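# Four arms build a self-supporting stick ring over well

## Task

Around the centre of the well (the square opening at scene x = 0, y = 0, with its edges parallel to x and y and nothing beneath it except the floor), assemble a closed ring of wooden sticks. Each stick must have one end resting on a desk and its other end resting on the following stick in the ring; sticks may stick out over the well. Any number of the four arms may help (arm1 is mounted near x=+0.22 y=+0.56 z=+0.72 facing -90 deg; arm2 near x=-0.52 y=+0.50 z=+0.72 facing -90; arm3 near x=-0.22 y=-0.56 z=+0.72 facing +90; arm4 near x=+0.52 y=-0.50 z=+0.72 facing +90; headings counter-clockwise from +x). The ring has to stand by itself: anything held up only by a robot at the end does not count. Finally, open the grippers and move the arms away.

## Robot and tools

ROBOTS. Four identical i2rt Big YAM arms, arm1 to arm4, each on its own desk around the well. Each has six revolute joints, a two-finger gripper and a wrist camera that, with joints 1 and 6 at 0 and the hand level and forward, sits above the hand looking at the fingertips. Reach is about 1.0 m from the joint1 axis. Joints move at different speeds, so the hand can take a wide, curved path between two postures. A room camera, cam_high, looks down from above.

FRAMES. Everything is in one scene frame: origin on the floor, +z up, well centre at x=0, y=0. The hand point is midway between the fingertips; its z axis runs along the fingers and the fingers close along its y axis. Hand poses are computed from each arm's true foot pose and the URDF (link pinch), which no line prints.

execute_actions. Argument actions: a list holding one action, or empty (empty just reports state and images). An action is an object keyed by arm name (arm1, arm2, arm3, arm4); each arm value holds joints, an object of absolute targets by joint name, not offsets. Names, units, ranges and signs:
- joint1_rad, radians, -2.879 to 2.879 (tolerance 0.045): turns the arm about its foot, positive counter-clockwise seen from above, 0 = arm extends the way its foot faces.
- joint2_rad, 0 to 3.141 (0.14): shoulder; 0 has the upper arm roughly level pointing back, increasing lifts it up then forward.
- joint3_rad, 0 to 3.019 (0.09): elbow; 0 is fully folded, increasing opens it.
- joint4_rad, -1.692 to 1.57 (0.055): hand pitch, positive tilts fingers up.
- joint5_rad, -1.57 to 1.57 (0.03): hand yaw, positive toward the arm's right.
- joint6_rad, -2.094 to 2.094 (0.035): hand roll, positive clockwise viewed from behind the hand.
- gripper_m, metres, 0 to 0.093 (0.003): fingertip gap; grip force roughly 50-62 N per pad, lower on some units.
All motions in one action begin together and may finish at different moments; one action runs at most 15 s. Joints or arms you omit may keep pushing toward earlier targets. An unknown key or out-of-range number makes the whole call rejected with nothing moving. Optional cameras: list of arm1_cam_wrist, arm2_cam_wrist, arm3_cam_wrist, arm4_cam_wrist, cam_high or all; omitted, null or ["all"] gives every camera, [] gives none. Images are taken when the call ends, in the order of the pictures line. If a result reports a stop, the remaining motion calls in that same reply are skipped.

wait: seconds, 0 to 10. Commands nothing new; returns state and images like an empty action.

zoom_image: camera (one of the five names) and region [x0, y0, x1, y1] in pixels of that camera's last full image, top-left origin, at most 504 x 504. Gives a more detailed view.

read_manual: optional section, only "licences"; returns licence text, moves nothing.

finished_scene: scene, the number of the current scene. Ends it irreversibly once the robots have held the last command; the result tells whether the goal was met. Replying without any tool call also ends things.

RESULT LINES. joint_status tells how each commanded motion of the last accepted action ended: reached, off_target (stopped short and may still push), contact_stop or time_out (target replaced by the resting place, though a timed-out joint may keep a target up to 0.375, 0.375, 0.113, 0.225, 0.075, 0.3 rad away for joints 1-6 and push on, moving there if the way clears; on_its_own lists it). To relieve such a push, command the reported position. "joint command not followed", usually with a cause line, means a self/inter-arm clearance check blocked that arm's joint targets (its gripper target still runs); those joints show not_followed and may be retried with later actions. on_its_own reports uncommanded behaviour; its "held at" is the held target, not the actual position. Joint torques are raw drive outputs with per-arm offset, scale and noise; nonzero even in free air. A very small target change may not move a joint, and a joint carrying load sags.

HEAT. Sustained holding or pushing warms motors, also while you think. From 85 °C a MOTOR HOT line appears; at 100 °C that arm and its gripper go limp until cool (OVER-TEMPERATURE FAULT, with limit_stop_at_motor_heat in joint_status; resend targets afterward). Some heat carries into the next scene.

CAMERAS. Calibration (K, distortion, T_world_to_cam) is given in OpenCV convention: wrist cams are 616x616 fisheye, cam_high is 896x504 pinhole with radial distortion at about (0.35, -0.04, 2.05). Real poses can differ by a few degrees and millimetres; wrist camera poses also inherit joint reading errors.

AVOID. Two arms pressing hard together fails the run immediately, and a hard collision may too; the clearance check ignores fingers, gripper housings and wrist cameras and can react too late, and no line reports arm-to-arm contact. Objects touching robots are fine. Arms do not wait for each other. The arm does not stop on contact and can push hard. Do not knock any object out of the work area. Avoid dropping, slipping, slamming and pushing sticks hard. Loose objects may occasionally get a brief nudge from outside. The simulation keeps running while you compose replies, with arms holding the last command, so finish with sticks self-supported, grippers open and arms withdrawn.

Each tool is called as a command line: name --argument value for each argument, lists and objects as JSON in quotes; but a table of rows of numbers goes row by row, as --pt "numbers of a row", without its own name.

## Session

execute_actions --actions '[]' --cameras '["cam_high"]'

Scene clock: 0.00 s.
Joint torques (N m, as the arm reports them, + toward a larger angle): no reading
Motor temperatures (°C, as the motors report them): arm1=[26 23 26 23 25 24] | arm2=[25 26 28 25 23 26] | arm3=[25 24 24 26 24 22] | arm4=[23 23 25 25 23 23]
arm1.joint_positions: joint1_rad=+0.119 joint2_rad=+0.569 joint3_rad=+1.322 joint4_rad=-1.247 joint5_rad=-0.245 joint6_rad=+0.205 gripper_m=+0.095
arm1.joint_status: not commanded
arm1.hand: x=+0.2855 y=+0.3323 z=+1.3603 quat_wxyz=(-0.473, -0.586, -0.624, +0.209) (m; scene frame)
arm2.joint_positions: joint1_rad=-0.464 joint2_rad=+0.508 joint3_rad=+1.430 joint4_rad=-1.386 joint5_rad=+0.058 joint6_rad=+0.405 gripper_m=+0.094
arm2.joint_status: not commanded
arm2.hand: x=-0.6073 y=+0.3550 z=+1.3277 quat_wxyz=(-0.338, -0.805, -0.266, +0.408) (m; scene frame)
arm3.joint_positions: joint1_rad=+0.096 joint2_rad=+0.549 joint3_rad=+1.449 joint4_rad=-1.435 joint5_rad=-0.271 joint6_rad=-0.080 gripper_m=+0.095
arm3.joint_status: not commanded
arm3.hand: x=-0.2870 y=-0.3967 z=+1.3805 quat_wxyz=(-0.263, +0.708, -0.490, -0.436) (m; scene frame)
arm4.joint_positions: joint1_rad=-0.265 joint2_rad=+0.573 joint3_rad=+1.351 joint4_rad=-1.292 joint5_rad=+0.002 joint6_rad=+0.141 gripper_m=+0.094
arm4.joint_status: not commanded
arm4.hand: x=+0.5881 y=-0.2812 z=+1.2863 quat_wxyz=(-0.373, +0.472, -0.724, -0.336) (m; scene frame)
pictures: cam_high
Images, in order (width x height): cam_high 896x504.

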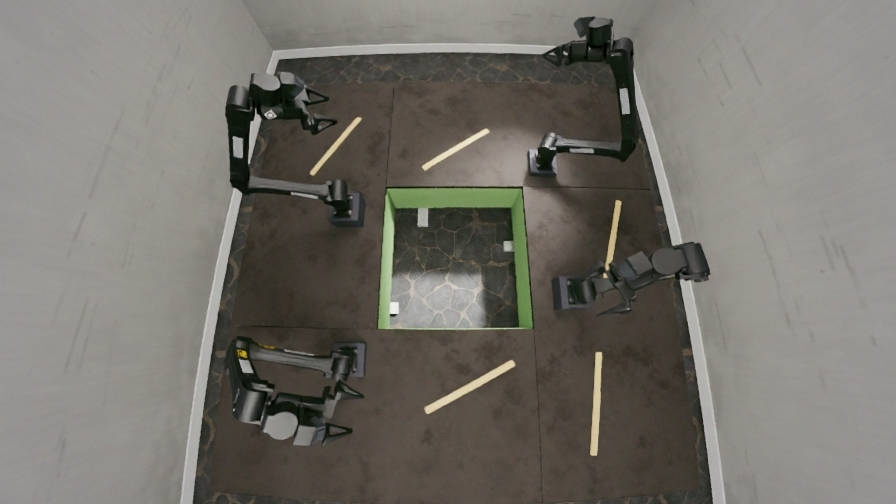

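execute_actions --actions '[{"arm1":{"joints":{"joint1_rad":1.847,"joint2_rad":1.685,"joint3_rad":0.89,"joint4_rad":-0.777,"joint5_rad":0,"joint6_rad":0.45}},"arm2":{"joints":{"joint1_rad":-0.42,"joint2_rad":1.55,"joint3_rad":0.94,"joint4_rad":-0.96,"joint5_rad":0,"joint6_rad":-1.05}},"arm3":{"joints":{"joint1_rad":2.1,"joint2_rad":1.64,"joint3_rad":0.84,"joint4_rad":-0.77,"joint5_rad":0,"joint6_rad":1.11}},"arm4":{"joints":{"joint1_rad":-0.385,"joint2_rad":1.7,"joint3_rad":1.19,"joint4_rad":-1.06,"joint5_rad":0,"joint6_rad":-0.86}}}]'

Scene clock: 9.00 s.
Joint torques (N m, as the arm reports them, + toward a larger angle): arm1=[  0.92 -11.89   6.73   0.95  -0.01   0.22] | arm2=[-0.47 -8.83  9.56  0.58 -0.1  -0.21] | arm3=[  0.94 -10.81   6.88   0.6    0.06   0.13] | arm4=[ -0.63 -15.64   6.64   0.61  -0.3   -0.07]
Motor temperatures (°C, as the motors report them): arm1=[26 23 28 23 25 24] | arm2=[25 26 30 26 23 26] | arm3=[25 25 26 26 24 22] | arm4=[23 24 28 25 23 23]
arm1.joint_positions: joint1_rad=+1.849 joint2_rad=+1.677 joint3_rad=+0.892 joint4_rad=-0.789 joint5_rad=-0.001 joint6_rad=+0.442 gripper_m=+0.095
arm1.joint_status: all done
arm1.hand: x=+0.6003 y=+0.6705 z=+0.8083 quat_wxyz=(+0.002, -0.080, -0.997, -0.004) (m; scene frame)
arm2.joint_positions: joint1_rad=-0.427 joint2_rad=+1.554 joint3_rad=+0.918 joint4_rad=-0.972 joint5_rad=+0.003 joint6_rad=-1.036 gripper_m=+0.094
arm2.joint_status: all done
arm2.hand: x=-0.6887 y=+0.1582 z=+0.7987 quat_wxyz=(+0.004, -0.476, -0.880, -0.014) (m; scene frame)
arm3.joint_positions: joint1_rad=+2.106 joint2_rad=+1.639 joint3_rad=+0.841 joint4_rad=-0.773 joint5_rad=+0.000 joint6_rad=+1.097 gripper_m=+0.095
arm3.joint_status: all done
arm3.hand: x=-0.5417 y=-0.7609 z=+0.7947 quat_wxyz=(-0.008, +0.964, -0.268, +0.002) (m; scene frame)
arm4.joint_positions: joint1_rad=-0.379 joint2_rad=+1.700 joint3_rad=+1.188 joint4_rad=-1.070 joint5_rad=+0.002 joint6_rad=-0.849 gripper_m=+0.094
arm4.joint_status: all done
arm4.hand: x=+0.6946 y=-0.0650 z=+0.8091 quat_wxyz=(+0.009, +0.853, -0.523, -0.004) (m; scene frame)
pictures: arm1_cam_wrist, arm2_cam_wrist, arm3_cam_wrist, arm4_cam_wrist, cam_high
camera_calibration (this result's frames):
arm1_cam_wrist: T_world_to_cam=[[-0.166559, -0.985625, -0.0283021, 0.786871], [-0.801677, 0.118651, 0.585864, -0.0655696], [-0.574084, 0.12027, -0.809915, 1.04133], [0, 0, 0, 1]] pos_world=[0.676304, 0.658099, 0.904072]
arm2_cam_wrist: T_world_to_cam=[[-0.838833, -0.544173, -0.0153377, -0.482775], [-0.441632, 0.663754, 0.603648, -0.888366], [-0.318309, 0.513134, -0.797103, 0.461289], [0, 0, 0, 1]] pos_world=[-0.650467, 0.0902405, 0.89655]
arm3_cam_wrist: T_world_to_cam=[[0.517912, 0.85521, 0.0195497, 0.914732], [0.690566, -0.431474, 0.580473, -0.406305], [0.504862, -0.287134, -0.814044, 0.824617], [0, 0, 0, 1]] pos_world=[-0.609488, -0.720823, 0.889241]
arm4_cam_wrist: T_world_to_cam=[[0.889938, 0.455203, -0.0282888, -0.56104], [0.384077, -0.714544, 0.584732, -0.786898], [0.245958, -0.53124, -0.810733, 0.574349], [0, 0, 0, 1]] pos_world=[0.660253, -0.00176866, 0.909897]
Images, in order (width x height): arm1_cam_wrist 616x616, arm2_cam_wrist 616x616, arm3_cam_wrist 616x616, arm4_cam_wrist 616x616, cam_high 896x504.

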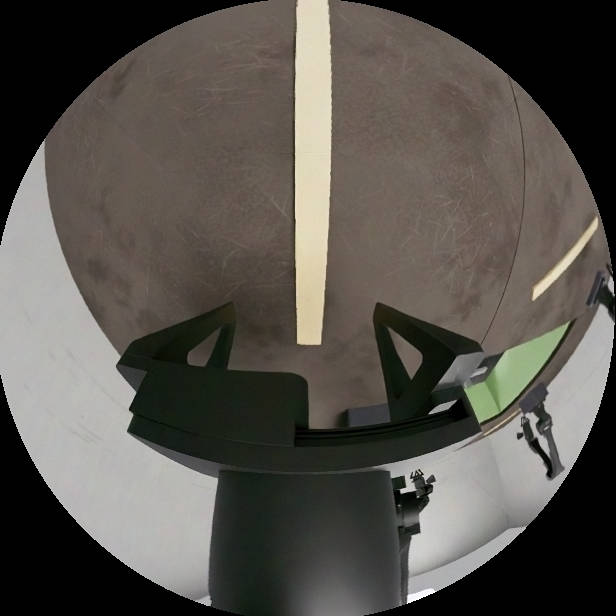

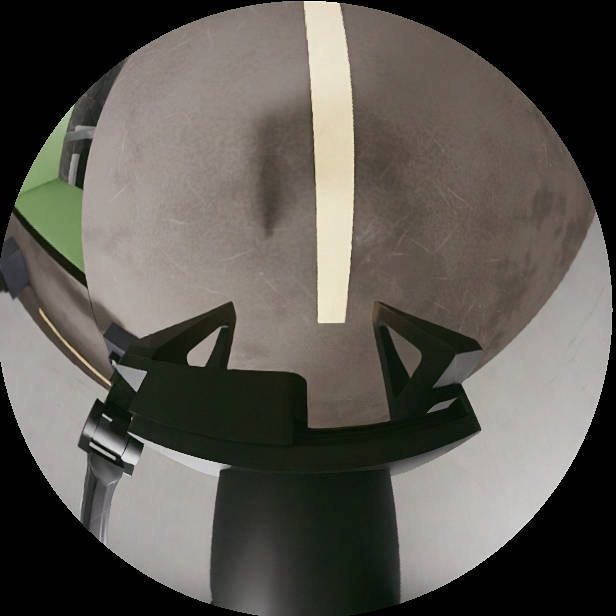

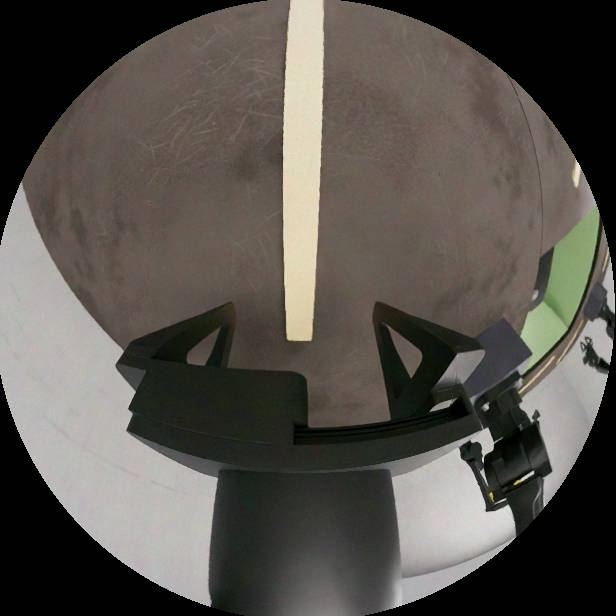

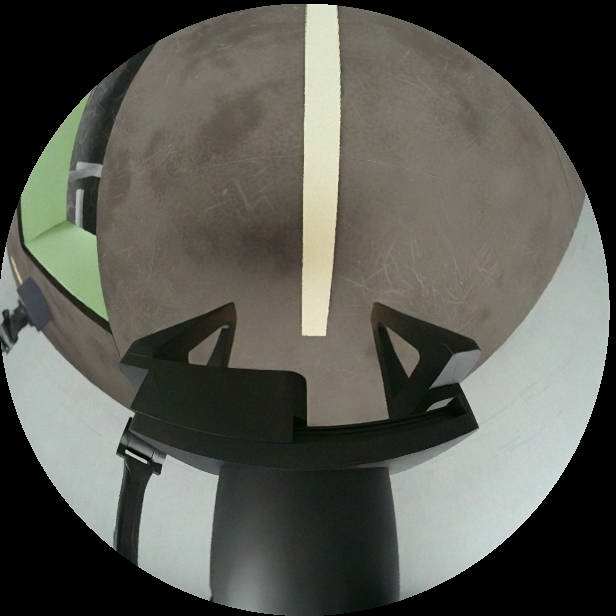

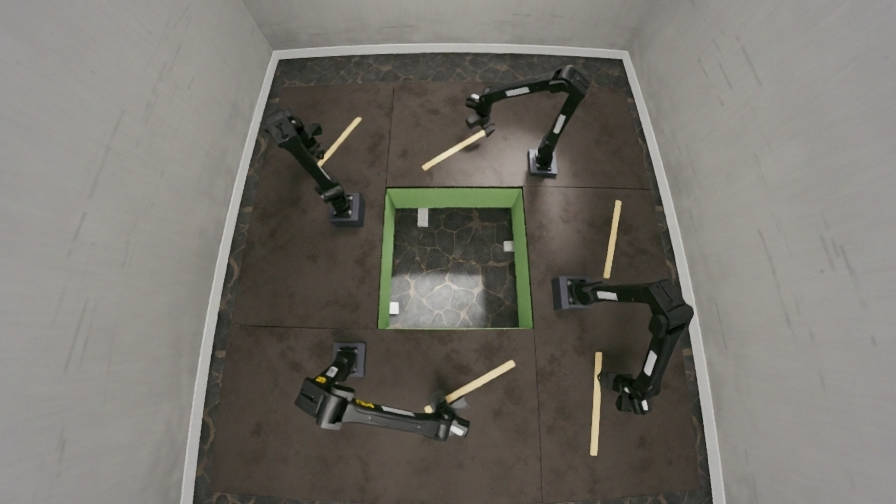

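execute_actions --actions '[{"arm1":{"joints":{"joint2_rad":1.855,"joint3_rad":0.861,"joint4_rad":-0.577}},"arm2":{"joints":{"joint1_rad":-0.39,"joint2_rad":1.77,"joint3_rad":1.0,"joint4_rad":-0.77}},"arm3":{"joints":{"joint1_rad":2.08,"joint2_rad":1.8,"joint3_rad":0.815,"joint4_rad":-0.575}},"arm4":{"joints":{"joint2_rad":1.84,"joint3_rad":1.148,"joint4_rad":-0.87}}}]' --cameras '["arm2_cam_wrist"]'

execute_actions --actions '[{"arm1":{"joints":{"gripper_m":0}},"arm2":{"joints":{"gripper_m":0}},"arm3":{"joints":{"gripper_m":0}},"arm4":{"joints":{"gripper_m":0}}}]' --cameras '[]'

Scene clock: 13.93 s.
Joint torques (N m, as the arm reports them, + toward a larger angle): arm1=[  0.37 -13.11   5.64   1.37   0.01   0.17] | arm2=[-0.79 -9.49  8.21  0.54 -0.03 -0.15] | arm3=[  1.05 -12.31   5.39   0.85   0.06   0.12] | arm4=[ -0.66 -16.8    5.66   0.73  -0.3   -0.05]
Motor temperatures (°C, as the motors report them): arm1=[26 24 28 23 25 24] | arm2=[25 27 31 26 23 26] | arm3=[25 25 27 26 24 22] | arm4=[23 25 28 25 23 23]
arm1.joint_positions: joint1_rad=+1.849 joint2_rad=+1.854 joint3_rad=+0.858 joint4_rad=-0.595 joint5_rad=-0.001 joint6_rad=+0.442 gripper_m=+0.095
arm1.joint_status: all done
arm1.hand: x=+0.5969 y=+0.6701 z=+0.7329 quat_wxyz=(+0.010, -0.080, -0.997, -0.001) (m; scene frame)
arm2.joint_positions: joint1_rad=-0.393 joint2_rad=+1.761 joint3_rad=+0.984 joint4_rad=-0.779 joint5_rad=+0.001 joint6_rad=-1.037 gripper_m=+0.094
arm2.joint_status: all done
arm2.hand: x=-0.6995 y=+0.1026 z=+0.7372 quat_wxyz=(+0.002, -0.460, -0.888, +0.012) (m; scene frame)
arm3.joint_positions: joint1_rad=+2.084 joint2_rad=+1.807 joint3_rad=+0.817 joint4_rad=-0.584 joint5_rad=+0.000 joint6_rad=+1.099 gripper_m=+0.095
arm3.joint_status: all done
arm3.hand: x=-0.5480 y=-0.7545 z=+0.7282 quat_wxyz=(-0.009, +0.960, -0.278, +0.003) (m; scene frame)
arm4.joint_positions: joint1_rad=-0.378 joint2_rad=+1.837 joint3_rad=+1.152 joint4_rad=-0.883 joint5_rad=+0.002 joint6_rad=-0.851 gripper_m=+0.094
arm4.joint_status: all done
arm4.hand: x=+0.6989 y=-0.0510 z=+0.7348 quat_wxyz=(+0.003, +0.853, -0.522, -0.005) (m; scene frame)
pictures: arm2_cam_wrist
camera_calibration (this result's frames):
arm2_cam_wrist: T_world_to_cam=[[-0.818971, -0.573152, 0.0279844, -0.538172], [-0.452877, 0.675522, 0.58187, -0.812163], [-0.352404, 0.463862, -0.8128, 0.430111], [0, 0, 0, 1]] pos_world=[-0.656984, 0.0406684, 0.837228]
Images, in order (width x height): arm2_cam_wrist 616x616.

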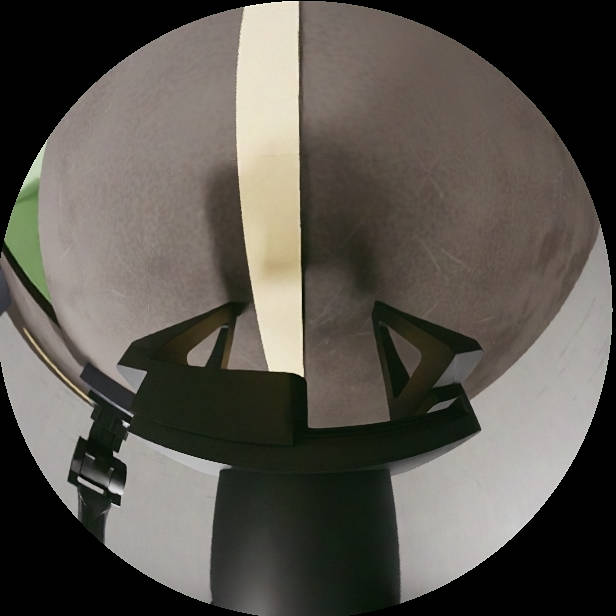

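Scene clock: 14.67 s.
Joint torques (N m, as the arm reports them, + toward a larger angle): arm1=[  0.2  -12.64   5.75   1.22   0.02   0.19] | arm2=[-0.8  -9.56  8.19  0.54  0.07 -0.13] | arm3=[  1.01 -12.38   5.42   0.82   0.05   0.11] | arm4=[ -0.74 -16.62   5.69   0.72  -0.29  -0.07]
Motor temperatures (°C, as the motors report them): arm1=[26 24 28 23 25 24] | arm2=[25 27 31 26 23 26] | arm3=[25 25 27 26 24 22] | arm4=[23 25 28 25 23 23]
arm1.joint_positions: joint1_rad=+1.849 joint2_rad=+1.854 joint3_rad=+0.858 joint4_rad=-0.595 joint5_rad=-0.001 joint6_rad=+0.443 gripper_m=+0.027
arm1.joint_status: gripper_m off_target (ended at +0.027, target +0.000)
arm1.hand: x=+0.5970 y=+0.6702 z=+0.7329 quat_wxyz=(+0.010, -0.081, -0.997, -0.001) (m; scene frame)
arm2.joint_positions: joint1_rad=-0.393 joint2_rad=+1.762 joint3_rad=+0.984 joint4_rad=-0.779 joint5_rad=+0.000 joint6_rad=-1.039 gripper_m=+0.027
arm2.joint_status: gripper_m off_target (ended at +0.027, target +0.000)
arm2.hand: x=-0.6992 y=+0.1025 z=+0.7369 quat_wxyz=(+0.001, -0.459, -0.888, +0.011) (m; scene frame)
arm3.joint_positions: joint1_rad=+2.084 joint2_rad=+1.807 joint3_rad=+0.817 joint4_rad=-0.584 joint5_rad=+0.000 joint6_rad=+1.100 gripper_m=+0.027
arm3.joint_status: gripper_m off_target (ended at +0.027, target +0.000)
arm3.hand: x=-0.5482 y=-0.7546 z=+0.7282 quat_wxyz=(-0.009, +0.960, -0.279, +0.002) (m; scene frame)
arm4.joint_positions: joint1_rad=-0.378 joint2_rad=+1.837 joint3_rad=+1.152 joint4_rad=-0.882 joint5_rad=+0.002 joint6_rad=-0.851 gripper_m=+0.026
arm4.joint_status: gripper_m off_target (ended at +0.026, target +0.000)
arm4.hand: x=+0.6989 y=-0.0508 z=+0.7348 quat_wxyz=(+0.002, +0.853, -0.522, -0.006) (m; scene frame)
pictures: none
No camera images: the call's "cameras" was empty. Leave "cameras" out to get every camera's image.

Replay.

execute_actions --actions '[{"arm1":{"joints":{"joint2_rad":1.3,"joint3_rad":0.66,"joint4_rad":-0.93,"joint6_rad":-1.5}},"arm3":{"joints":{"joint2_rad":1.3,"joint3_rad":0.66,"joint4_rad":-0.93,"joint6_rad":-1.5}}}]' --cameras '[]'

execute_actions --actions '[{"arm1":{"joints":{"joint1_rad":-0.71}},"arm3":{"joints":{"joint1_rad":-0.71}}}]' --cameras '[]'

execute_actions --actions '[{"arm1":{"joints":{"joint2_rad":1.528,"joint3_rad":0.53,"joint4_rad":-0.355,"joint5_rad":-0.14,"joint6_rad":-0.68}},"arm3":{"joints":{"joint2_rad":1.52,"joint3_rad":0.525,"joint4_rad":-0.365,"joint5_rad":-0.14,"joint6_rad":-0.66}},"arm2":{"joints":{"joint2_rad":1.72,"joint3_rad":1.23,"joint4_rad":-0.85,"joint5_rad":-0.21,"joint6_rad":-1.55}},"arm4":{"joints":{"joint2_rad":1.7,"joint3_rad":1.24,"joint4_rad":-0.87,"joint5_rad":-0.21,"joint6_rad":-1.55}}}]' --cameras '[]'

execute_actions --actions '[{"arm2":{"joints":{"joint1_rad":0.43}},"arm4":{"joints":{"joint1_rad":0.37}}}]' --cameras '[]'

execute_actions --actions '[{"arm2":{"joints":{"joint2_rad":1.815,"joint4_rad":-0.82}},"arm4":{"joints":{"joint2_rad":1.812,"joint4_rad":-0.84}}}]' --cameras '["cam_high"]'

Scene clock: 24.40 s.
Joint torques (N m, as the arm reports them, + toward a larger angle): arm1=[ 0.47 -8.08  8.53 -0.19 -0.21  0.06] | arm2=[-0.74 -9.5   8.19  0.54  0.06 -0.13] | arm3=[ 1.03 -6.06  8.73  0.17 -0.1  -0.17] | arm4=[ -0.75 -16.56   5.68   0.79  -0.29  -0.06]
Motor temperatures (°C, as the motors report them): arm1=[26 24 28 23 25 24] | arm2=[25 27 31 26 23 26] | arm3=[25 26 27 26 24 22] | arm4=[23 26 28 25 23 23]
arm1.joint_positions: joint1_rad=+1.849 joint2_rad=+1.303 joint3_rad=+0.652 joint4_rad=-0.916 joint5_rad=+0.001 joint6_rad=-1.492 gripper_m=+0.027
arm1.joint_status: all done
arm1.hand: x=+0.4978 y=+0.6403 z=+0.8607 quat_wxyz=(-0.005, +0.775, -0.632, -0.001) (m; scene frame)
arm2.joint_positions: joint1_rad=-0.393 joint2_rad=+1.762 joint3_rad=+0.984 joint4_rad=-0.779 joint5_rad=+0.000 joint6_rad=-1.039 gripper_m=+0.027
arm2.joint_status: not commanded
arm2.hand: x=-0.6992 y=+0.1025 z=+0.7369 quat_wxyz=(+0.001, -0.459, -0.888, +0.011) (m; scene frame)
arm3.joint_positions: joint1_rad=+2.084 joint2_rad=+1.295 joint3_rad=+0.650 joint4_rad=-0.924 joint5_rad=+0.000 joint6_rad=-1.487 gripper_m=+0.027
arm3.joint_status: all done
arm3.hand: x=-0.4667 y=-0.7076 z=+0.8496 quat_wxyz=(-0.001, +0.531, +0.847, +0.007) (m; scene frame)
arm4.joint_positions: joint1_rad=-0.378 joint2_rad=+1.837 joint3_rad=+1.152 joint4_rad=-0.882 joint5_rad=+0.002 joint6_rad=-0.851 gripper_m=+0.026
arm4.joint_status: not commanded
arm4.hand: x=+0.6989 y=-0.0508 z=+0.7348 quat_wxyz=(+0.002, +0.853, -0.522, -0.006) (m; scene frame)
pictures: none
No camera images: the call's "cameras" was empty. Leave "cameras" out to get every camera's image.

Scene clock: 26.77 s.
Joint torques (N m, as the arm reports them, + toward a larger angle): arm1=[ 0.35 -7.34  8.45 -0.42 -0.32  0.02] | arm2=[-0.83 -9.52  8.2   0.55  0.07 -0.12] | arm3=[ 1.44 -5.9   8.93  0.21 -0.14 -0.16] | arm4=[ -0.77 -16.63   5.64   0.78  -0.29  -0.05]
Motor temperatures (°C, as the motors report them): arm1=[26 24 28 23 25 24] | arm2=[25 27 31 26 23 26] | arm3=[25 26 27 26 24 22] | arm4=[23 26 28 25 23 23]
arm1.joint_positions: joint1_rad=-0.706 joint2_rad=+1.303 joint3_rad=+0.652 joint4_rad=-0.916 joint5_rad=+0.003 joint6_rad=-1.493 gripper_m=+0.027
arm1.joint_status: all done
arm1.hand: x=+0.0272 y=+0.3376 z=+0.8578 quat_wxyz=(+0.003, -0.381, -0.925, -0.002) (m; scene frame)
arm2.joint_positions: joint1_rad=-0.393 joint2_rad=+1.762 joint3_rad=+0.984 joint4_rad=-0.779 joint5_rad=+0.000 joint6_rad=-1.039 gripper_m=+0.027
arm2.joint_status: not commanded
arm2.hand: x=-0.6992 y=+0.1025 z=+0.7369 quat_wxyz=(+0.001, -0.459, -0.888, +0.011) (m; scene frame)
arm3.joint_positions: joint1_rad=-0.711 joint2_rad=+1.295 joint3_rad=+0.650 joint4_rad=-0.924 joint5_rad=+0.000 joint6_rad=-1.489 gripper_m=+0.027
arm3.joint_status: all done
arm3.hand: x=-0.0326 y=-0.3376 z=+0.8580 quat_wxyz=(-0.009, +0.926, -0.377, +0.001) (m; scene frame)
arm4.joint_positions: joint1_rad=-0.378 joint2_rad=+1.837 joint3_rad=+1.152 joint4_rad=-0.882 joint5_rad=+0.002 joint6_rad=-0.851 gripper_m=+0.026
arm4.joint_status: not commanded
arm4.hand: x=+0.6989 y=-0.0508 z=+0.7348 quat_wxyz=(+0.002, +0.853, -0.522, -0.006) (m; scene frame)
pictures: none
No camera images: the call's "cameras" was empty. Leave "cameras" out to get every camera's image.

Scene clock: 28.53 s.
Joint torques (N m, as the arm reports them, + toward a larger angle): arm1=[ 0.06 -9.08  6.79  1.71 -0.46  0.25] | arm2=[ -0.8  -11.91  11.19   0.22  -0.32  -0.14] | arm3=[ 1.47 -8.38  7.07  1.43 -0.38  0.14] | arm4=[ -0.71 -16.24   9.56   1.01  -0.59  -0.05]
Motor temperatures (°C, as the motors report them): arm1=[26 24 28 23 25 24] | arm2=[25 28 32 26 23 26] | arm3=[25 26 27 26 24 22] | arm4=[23 26 29 25 23 23]
arm1.joint_positions: joint1_rad=-0.706 joint2_rad=+1.532 joint3_rad=+0.517 joint4_rad=-0.376 joint5_rad=-0.136 joint6_rad=-0.689 gripper_m=+0.027
arm1.joint_status: all done
arm1.hand: x=+0.0274 y=+0.3016 z=+0.7677 quat_wxyz=(-0.073, -0.704, -0.702, +0.080) (m; scene frame)
arm2.joint_positions: joint1_rad=-0.393 joint2_rad=+1.728 joint3_rad=+1.200 joint4_rad=-0.844 joint5_rad=-0.206 joint6_rad=-1.537 gripper_m=+0.027
arm2.joint_status: all done
arm2.hand: x=-0.7034 y=+0.0065 z=+0.8262 quat_wxyz=(-0.078, -0.213, -0.966, +0.121) (m; scene frame)
arm3.joint_positions: joint1_rad=-0.711 joint2_rad=+1.529 joint3_rad=+0.511 joint4_rad=-0.377 joint5_rad=-0.133 joint6_rad=-0.673 gripper_m=+0.027
arm3.joint_status: all done
arm3.hand: x=-0.0321 y=-0.3005 z=+0.7666 quat_wxyz=(-0.088, +0.701, -0.704, -0.078) (m; scene frame)
arm4.joint_positions: joint1_rad=-0.378 joint2_rad=+1.700 joint3_rad=+1.201 joint4_rad=-0.881 joint5_rad=-0.206 joint6_rad=-1.540 gripper_m=+0.026
arm4.joint_status: all done
arm4.hand: x=+0.6805 y=-0.0042 z=+0.8218 quat_wxyz=(-0.110, +0.971, -0.192, -0.091) (m; scene frame)
pictures: none
No camera images: the call's "cameras" was empty. Leave "cameras" out to get every camera's image.

Scene clock: 30.07 s.
Joint torques (N m, as the arm reports them, + toward a larger angle): arm1=[ 0.03 -8.78  6.81  1.89 -0.41  0.2 ] | arm2=[ -1.68 -12.09  11.12   0.24  -0.16  -0.13] | arm3=[ 1.4  -8.37  7.09  1.43 -0.37  0.13] | arm4=[ -1.01 -16.04   9.63   1.01  -0.47  -0.03]
Motor temperatures (°C, as the motors report them): arm1=[26 24 28 23 25 24] | arm2=[25 28 32 26 23 26] | arm3=[25 26 27 26 24 22] | arm4=[23 26 30 25 23 23]
arm1.joint_positions: joint1_rad=-0.706 joint2_rad=+1.532 joint3_rad=+0.517 joint4_rad=-0.376 joint5_rad=-0.136 joint6_rad=-0.688 gripper_m=+0.027
arm1.joint_status: not commanded
arm1.hand: x=+0.0274 y=+0.3016 z=+0.7677 quat_wxyz=(-0.073, -0.704, -0.702, +0.080) (m; scene frame)
arm2.joint_positions: joint1_rad=+0.438 joint2_rad=+1.728 joint3_rad=+1.200 joint4_rad=-0.844 joint5_rad=-0.210 joint6_rad=-1.538 gripper_m=+0.027
arm2.joint_status: all done
arm2.hand: x=-0.2786 y=+0.0316 z=+0.8229 quat_wxyz=(-0.119, +0.195, -0.971, +0.076) (m; scene frame)
arm3.joint_positions: joint1_rad=-0.711 joint2_rad=+1.529 joint3_rad=+0.511 joint4_rad=-0.377 joint5_rad=-0.133 joint6_rad=-0.672 gripper_m=+0.027
arm3.joint_status: not commanded
arm3.hand: x=-0.0321 y=-0.3005 z=+0.7666 quat_wxyz=(-0.088, +0.700, -0.704, -0.078) (m; scene frame)
arm4.joint_positions: joint1_rad=+0.380 joint2_rad=+1.700 joint3_rad=+1.201 joint4_rad=-0.879 joint5_rad=-0.208 joint6_rad=-1.541 gripper_m=+0.026
arm4.joint_status: all done
arm4.hand: x=+0.2956 y=-0.0302 z=+0.8277 quat_wxyz=(-0.074, +0.972, +0.182, -0.128) (m; scene frame)
pictures: none
No camera images: the call's "cameras" was empty. Leave "cameras" out to get every camera's image.

Scene clock: 31.07 s.
Joint torques (N m, as the arm reports them, + toward a larger angle): arm1=[ 0.34 -9.35  6.74  1.81 -0.42  0.22] | arm2=[ -1.55 -13.86  10.56   0.86  -0.16  -0.13] | arm3=[ 1.41 -8.41  7.08  1.43 -0.37  0.13] | arm4=[ -0.94 -18.1    9.12   0.89  -0.47  -0.05]
Motor temperatures (°C, as the motors report them): arm1=[26 24 28 23 25 24] | arm2=[25 28 32 26 23 26] | arm3=[25 26 28 26 24 22] | arm4=[23 27 30 25 23 23]
arm1.joint_positions: joint1_rad=-0.706 joint2_rad=+1.532 joint3_rad=+0.517 joint4_rad=-0.376 joint5_rad=-0.136 joint6_rad=-0.688 gripper_m=+0.027
arm1.joint_status: not commanded
arm1.hand: x=+0.0274 y=+0.3016 z=+0.7677 quat_wxyz=(-0.073, -0.704, -0.702, +0.080) (m; scene frame)
arm2.joint_positions: joint1_rad=+0.438 joint2_rad=+1.835 joint3_rad=+1.200 joint4_rad=-0.832 joint5_rad=-0.210 joint6_rad=-1.538 gripper_m=+0.027
arm2.joint_status: all done
arm2.hand: x=-0.2818 y=+0.0377 z=+0.7696 quat_wxyz=(-0.109, +0.191, -0.975, +0.030) (m; scene frame)
arm3.joint_positions: joint1_rad=-0.711 joint2_rad=+1.529 joint3_rad=+0.511 joint4_rad=-0.377 joint5_rad=-0.133 joint6_rad=-0.672 gripper_m=+0.027
arm3.joint_status: not commanded
arm3.hand: x=-0.0321 y=-0.3005 z=+0.7666 quat_wxyz=(-0.088, +0.700, -0.704, -0.078) (m; scene frame)
arm4.joint_positions: joint1_rad=+0.380 joint2_rad=+1.822 joint3_rad=+1.201 joint4_rad=-0.852 joint5_rad=-0.208 joint6_rad=-1.541 gripper_m=+0.026
arm4.joint_status: all done
arm4.hand: x=+0.2961 y=-0.0337 z=+0.7679 quat_wxyz=(-0.028, +0.976, +0.178, -0.119) (m; scene frame)
pictures: cam_high
Images, in order (width x height): cam_high 896x504.

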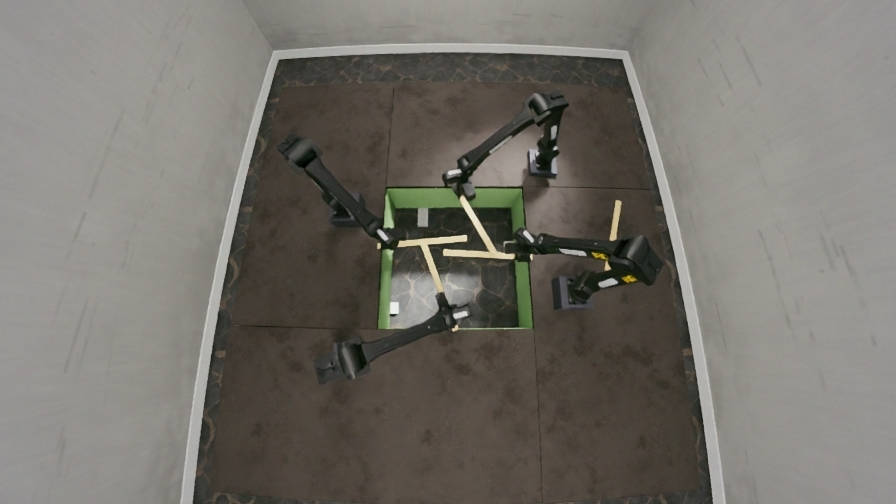

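execute_actions --actions '[{"arm2":{"joints":{"joint6_rad":-1.12}},"arm4":{"joints":{"joint6_rad":-1.165}}}]' --cameras '["cam_high"]'

zoom_image --camera "cam_high" --region '[420,215,490,280]'

Scene clock: 34.07 s.
Joint torques (N m, as the arm reports them, + toward a larger angle): arm1=[ 0.42 -9.41  6.79  1.89 -0.44  0.2 ] | arm2=[ -1.63 -13.74  10.42   0.81  -0.16   0.18] | arm3=[ 1.43 -8.4   7.09  1.42 -0.37  0.13] | arm4=[ -0.96 -18.14   9.04   0.92  -0.47   0.17]
Motor temperatures (°C, as the motors report them): arm1=[26 24 28 23 25 24] | arm2=[25 28 32 26 23 26] | arm3=[25 26 28 26 24 22] | arm4=[23 27 31 25 23 23]
arm1.joint_positions: joint1_rad=-0.706 joint2_rad=+1.532 joint3_rad=+0.517 joint4_rad=-0.376 joint5_rad=-0.136 joint6_rad=-0.688 gripper_m=+0.027
arm1.joint_status: not commanded
arm1.hand: x=+0.0274 y=+0.3016 z=+0.7677 quat_wxyz=(-0.073, -0.704, -0.702, +0.080) (m; scene frame)
arm2.joint_positions: joint1_rad=+0.438 joint2_rad=+1.835 joint3_rad=+1.200 joint4_rad=-0.832 joint5_rad=-0.210 joint6_rad=-1.138 gripper_m=+0.027
arm2.joint_status: all done
arm2.hand: x=-0.2818 y=+0.0377 z=+0.7696 quat_wxyz=(-0.113, -0.007, -0.994, +0.008) (m; scene frame)
arm3.joint_positions: joint1_rad=-0.711 joint2_rad=+1.529 joint3_rad=+0.511 joint4_rad=-0.377 joint5_rad=-0.133 joint6_rad=-0.672 gripper_m=+0.027
arm3.joint_status: not commanded
arm3.hand: x=-0.0321 y=-0.3005 z=+0.7666 quat_wxyz=(-0.088, +0.700, -0.704, -0.078) (m; scene frame)
arm4.joint_positions: joint1_rad=+0.380 joint2_rad=+1.822 joint3_rad=+1.201 joint4_rad=-0.852 joint5_rad=-0.208 joint6_rad=-1.179 gripper_m=+0.026
arm4.joint_status: all done
arm4.hand: x=+0.2961 y=-0.0337 z=+0.7679 quat_wxyz=(-0.006, +0.993, -0.001, -0.122) (m; scene frame)
pictures: cam_high
Images, in order (width x height): cam_high 896x504.

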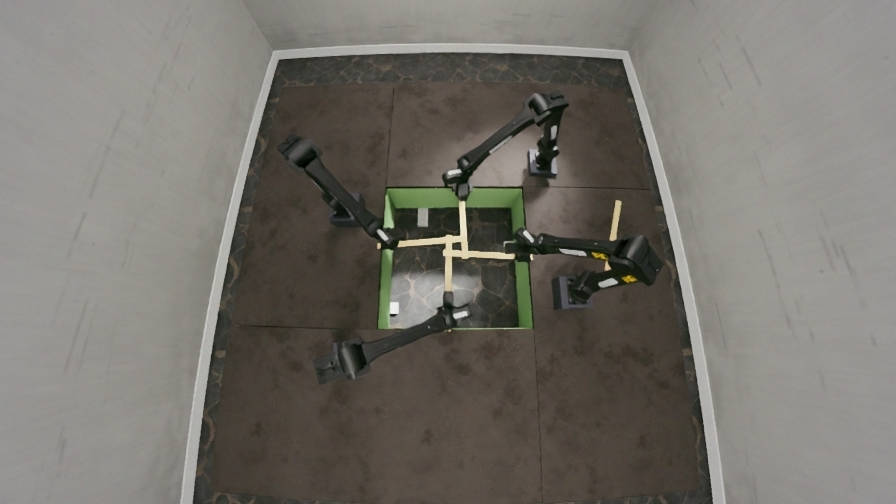

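Region (420, 215, 490, 280) of cam_high's 896x504 image, scaled by 7.200, with more detail than that image has; it fills the top 468 rows of this view, and the rest is white.

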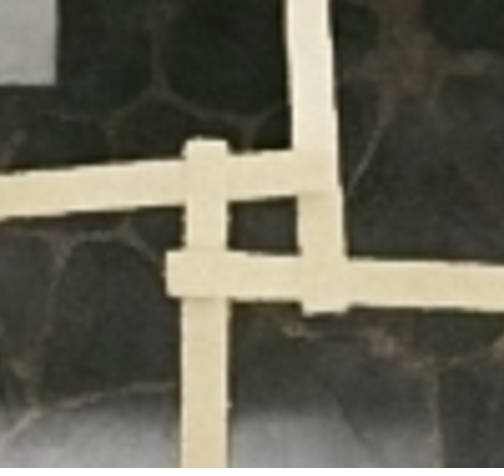

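execute_actions --actions '[{"arm1":{"joints":{"joint2_rad":1.56}},"arm3":{"joints":{"joint2_rad":1.56}},"arm2":{"joints":{"joint1_rad":0.41,"joint5_rad":-0.18}},"arm4":{"joints":{"joint1_rad":0.362,"joint5_rad":-0.18}}}]' --cameras '["cam_high"]'

zoom_image --camera "cam_high" --region '[420,215,490,280]'

Scene clock: 37.17 s.
Joint torques (N m, as the arm reports them, + toward a larger angle): arm1=[ 0.76 -8.03  6.51  1.62 -0.43  0.23] | arm2=[ -0.91 -13.95  10.43   0.76  -0.02   0.14] | arm3=[ 1.46 -7.49  6.83  1.36 -0.36  0.12] | arm4=[ -0.96 -18.01   9.01   0.96  -0.32   0.14]
Motor temperatures (°C, as the motors report them): arm1=[26 24 28 23 25 24] | arm2=[25 28 33 26 23 26] | arm3=[25 26 28 26 24 22] | arm4=[23 27 31 25 23 23]
arm1.joint_positions: joint1_rad=-0.706 joint2_rad=+1.547 joint3_rad=+0.517 joint4_rad=-0.376 joint5_rad=-0.136 joint6_rad=-0.688 gripper_m=+0.027
arm1.joint_status: all done
arm1.hand: x=+0.0292 y=+0.3038 z=+0.7632 quat_wxyz=(-0.072, -0.705, -0.702, +0.072) (m; scene frame)
arm2.joint_positions: joint1_rad=+0.414 joint2_rad=+1.835 joint3_rad=+1.200 joint4_rad=-0.832 joint5_rad=-0.182 joint6_rad=-1.137 gripper_m=+0.027
arm2.joint_status: all done
arm2.hand: x=-0.2971 y=+0.0304 z=+0.7688 quat_wxyz=(-0.100, -0.020, -0.995, +0.015) (m; scene frame)
arm3.joint_positions: joint1_rad=-0.711 joint2_rad=+1.556 joint3_rad=+0.511 joint4_rad=-0.377 joint5_rad=-0.133 joint6_rad=-0.672 gripper_m=+0.027
arm3.joint_status: all done
arm3.hand: x=-0.0352 y=-0.3042 z=+0.7586 quat_wxyz=(-0.074, +0.701, -0.706, -0.076) (m; scene frame)
arm4.joint_positions: joint1_rad=+0.372 joint2_rad=+1.822 joint3_rad=+1.201 joint4_rad=-0.852 joint5_rad=-0.181 joint6_rad=-1.177 gripper_m=+0.026
arm4.joint_status: all done
arm4.hand: x=+0.3039 y=-0.0302 z=+0.7668 quat_wxyz=(-0.011, +0.994, -0.006, -0.110) (m; scene frame)
pictures: cam_high
Images, in order (width x height): cam_high 896x504.

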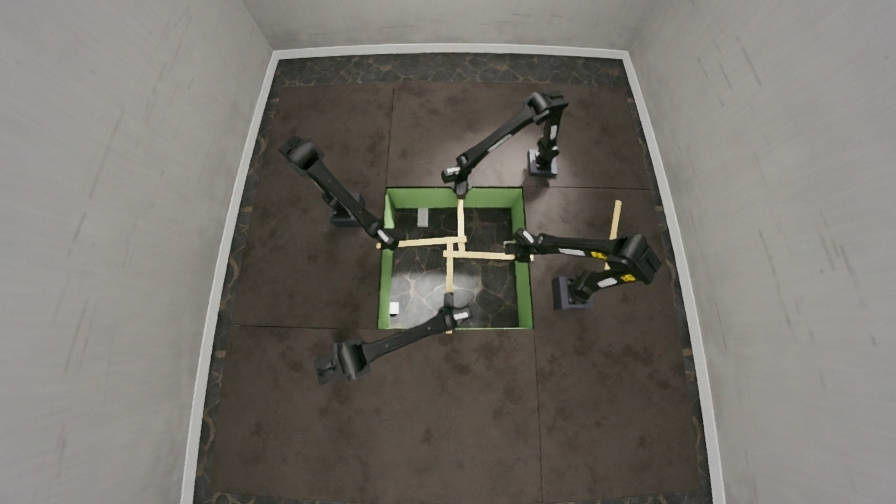

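Region (420, 215, 490, 280) of cam_high's 896x504 image, scaled by 7.200, with more detail than that image has; it fills the top 468 rows of this view, and the rest is white.

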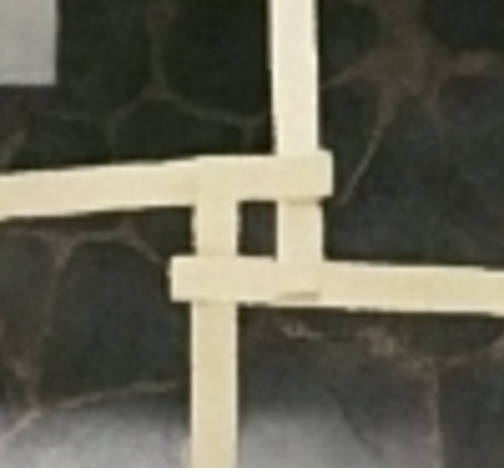

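execute_actions --actions '[{"arm1":{"joints":{"gripper_m":0.034}},"arm2":{"joints":{"gripper_m":0.034}},"arm3":{"joints":{"gripper_m":0.034}},"arm4":{"joints":{"gripper_m":0.034}}}]' --cameras '[]'

execute_actions --actions '[{"arm1":{"joints":{"gripper_m":0.08,"joint2_rad":1.0}},"arm2":{"joints":{"gripper_m":0.08,"joint2_rad":1.3}},"arm3":{"joints":{"gripper_m":0.08,"joint2_rad":1.0}},"arm4":{"joints":{"gripper_m":0.08,"joint2_rad":1.3}}}]' --cameras '[]'

finished_scene --scene 2

Scene clock: 41.10 s.
Joint torques (N m, as the arm reports them, + toward a larger angle): arm1=[ 0.03 -8.13  6.71  1.61 -0.39  0.23] | arm2=[ -1.3  -14.44  10.5    0.77  -0.02   0.1 ] | arm3=[ 1.44 -7.53  6.83  1.31 -0.33  0.13] | arm4=[ -1.07 -17.59   8.93   0.95  -0.31   0.13]
Motor temperatures (°C, as the motors report them): arm1=[26 24 28 23 25 24] | arm2=[25 29 33 26 23 26] | arm3=[25 26 28 26 24 22] | arm4=[23 28 32 25 23 23]
arm1.joint_positions: joint1_rad=-0.706 joint2_rad=+1.547 joint3_rad=+0.517 joint4_rad=-0.374 joint5_rad=-0.138 joint6_rad=-0.688 gripper_m=+0.034
arm1.joint_status: all done
arm1.hand: x=+0.0292 y=+0.3033 z=+0.7633 quat_wxyz=(-0.073, -0.705, -0.702, +0.073) (m; scene frame)
arm2.joint_positions: joint1_rad=+0.414 joint2_rad=+1.835 joint3_rad=+1.200 joint4_rad=-0.832 joint5_rad=-0.182 joint6_rad=-1.134 gripper_m=+0.034
arm2.joint_status: all done
arm2.hand: x=-0.2971 y=+0.0304 z=+0.7688 quat_wxyz=(-0.100, -0.021, -0.995, +0.015) (m; scene frame)
arm3.joint_positions: joint1_rad=-0.711 joint2_rad=+1.556 joint3_rad=+0.511 joint4_rad=-0.376 joint5_rad=-0.135 joint6_rad=-0.672 gripper_m=+0.034
arm3.joint_status: all done
arm3.hand: x=-0.0353 y=-0.3038 z=+0.7587 quat_wxyz=(-0.075, +0.701, -0.706, -0.077) (m; scene frame)
arm4.joint_positions: joint1_rad=+0.372 joint2_rad=+1.822 joint3_rad=+1.201 joint4_rad=-0.852 joint5_rad=-0.181 joint6_rad=-1.176 gripper_m=+0.034
arm4.joint_status: all done
arm4.hand: x=+0.3039 y=-0.0302 z=+0.7668 quat_wxyz=(-0.011, +0.994, -0.007, -0.110) (m; scene frame)
pictures: none
No camera images: the call's "cameras" was empty. Leave "cameras" out to get every camera's image.

Scene clock: 42.53 s.
Joint torques (N m, as the arm reports them, + toward a larger angle): arm1=[ 0.4  -5.47 10.79  2.56 -0.3   0.28] | arm2=[-1.29 -7.58 13.25  1.55  0.    0.16] | arm3=[ 1.4  -3.68 11.21  2.13 -0.28  0.16] | arm4=[ -1.01 -10.62  11.02   1.88  -0.27   0.17]
Motor temperatures (°C, as the motors report them): arm1=[26 24 29 23 25 24] | arm2=[25 29 33 26 23 26] | arm3=[25 25 28 26 24 22] | arm4=[23 27 32 25 23 23]
arm1.joint_positions: joint1_rad=-0.706 joint2_rad=+1.002 joint3_rad=+0.517 joint4_rad=-0.374 joint5_rad=-0.138 joint6_rad=-0.687 gripper_m=+0.080
arm1.joint_status: all done
arm1.hand: x=-0.0063 y=+0.2601 z=+0.9433 quat_wxyz=(-0.093, -0.650, -0.674, +0.337) (m; scene frame)
arm2.joint_positions: joint1_rad=+0.414 joint2_rad=+1.301 joint3_rad=+1.200 joint4_rad=-0.832 joint5_rad=-0.181 joint6_rad=-1.133 gripper_m=+0.080
arm2.joint_status: all done
arm2.hand: x=-0.2981 y=+0.0393 z=+1.0386 quat_wxyz=(-0.200, +0.005, -0.946, +0.255) (m; scene frame)
arm3.joint_positions: joint1_rad=-0.711 joint2_rad=+0.995 joint3_rad=+0.511 joint4_rad=-0.374 joint5_rad=-0.135 joint6_rad=-0.672 gripper_m=+0.080
arm3.joint_status: all done
arm3.hand: x=+0.0004 y=-0.2616 z=+0.9439 quat_wxyz=(-0.347, +0.670, -0.649, -0.102) (m; scene frame)
arm4.joint_positions: joint1_rad=+0.372 joint2_rad=+1.288 joint3_rad=+1.201 joint4_rad=-0.852 joint5_rad=-0.181 joint6_rad=-1.176 gripper_m=+0.080
arm4.joint_status: all done
arm4.hand: x=+0.3117 y=-0.0400 z=+1.0342 quat_wxyz=(-0.255, +0.945, +0.015, -0.203) (m; scene frame)
pictures: none
No camera images: the call's "cameras" was empty. Leave "cameras" out to get every camera's image.

The scene is finished: the task was done.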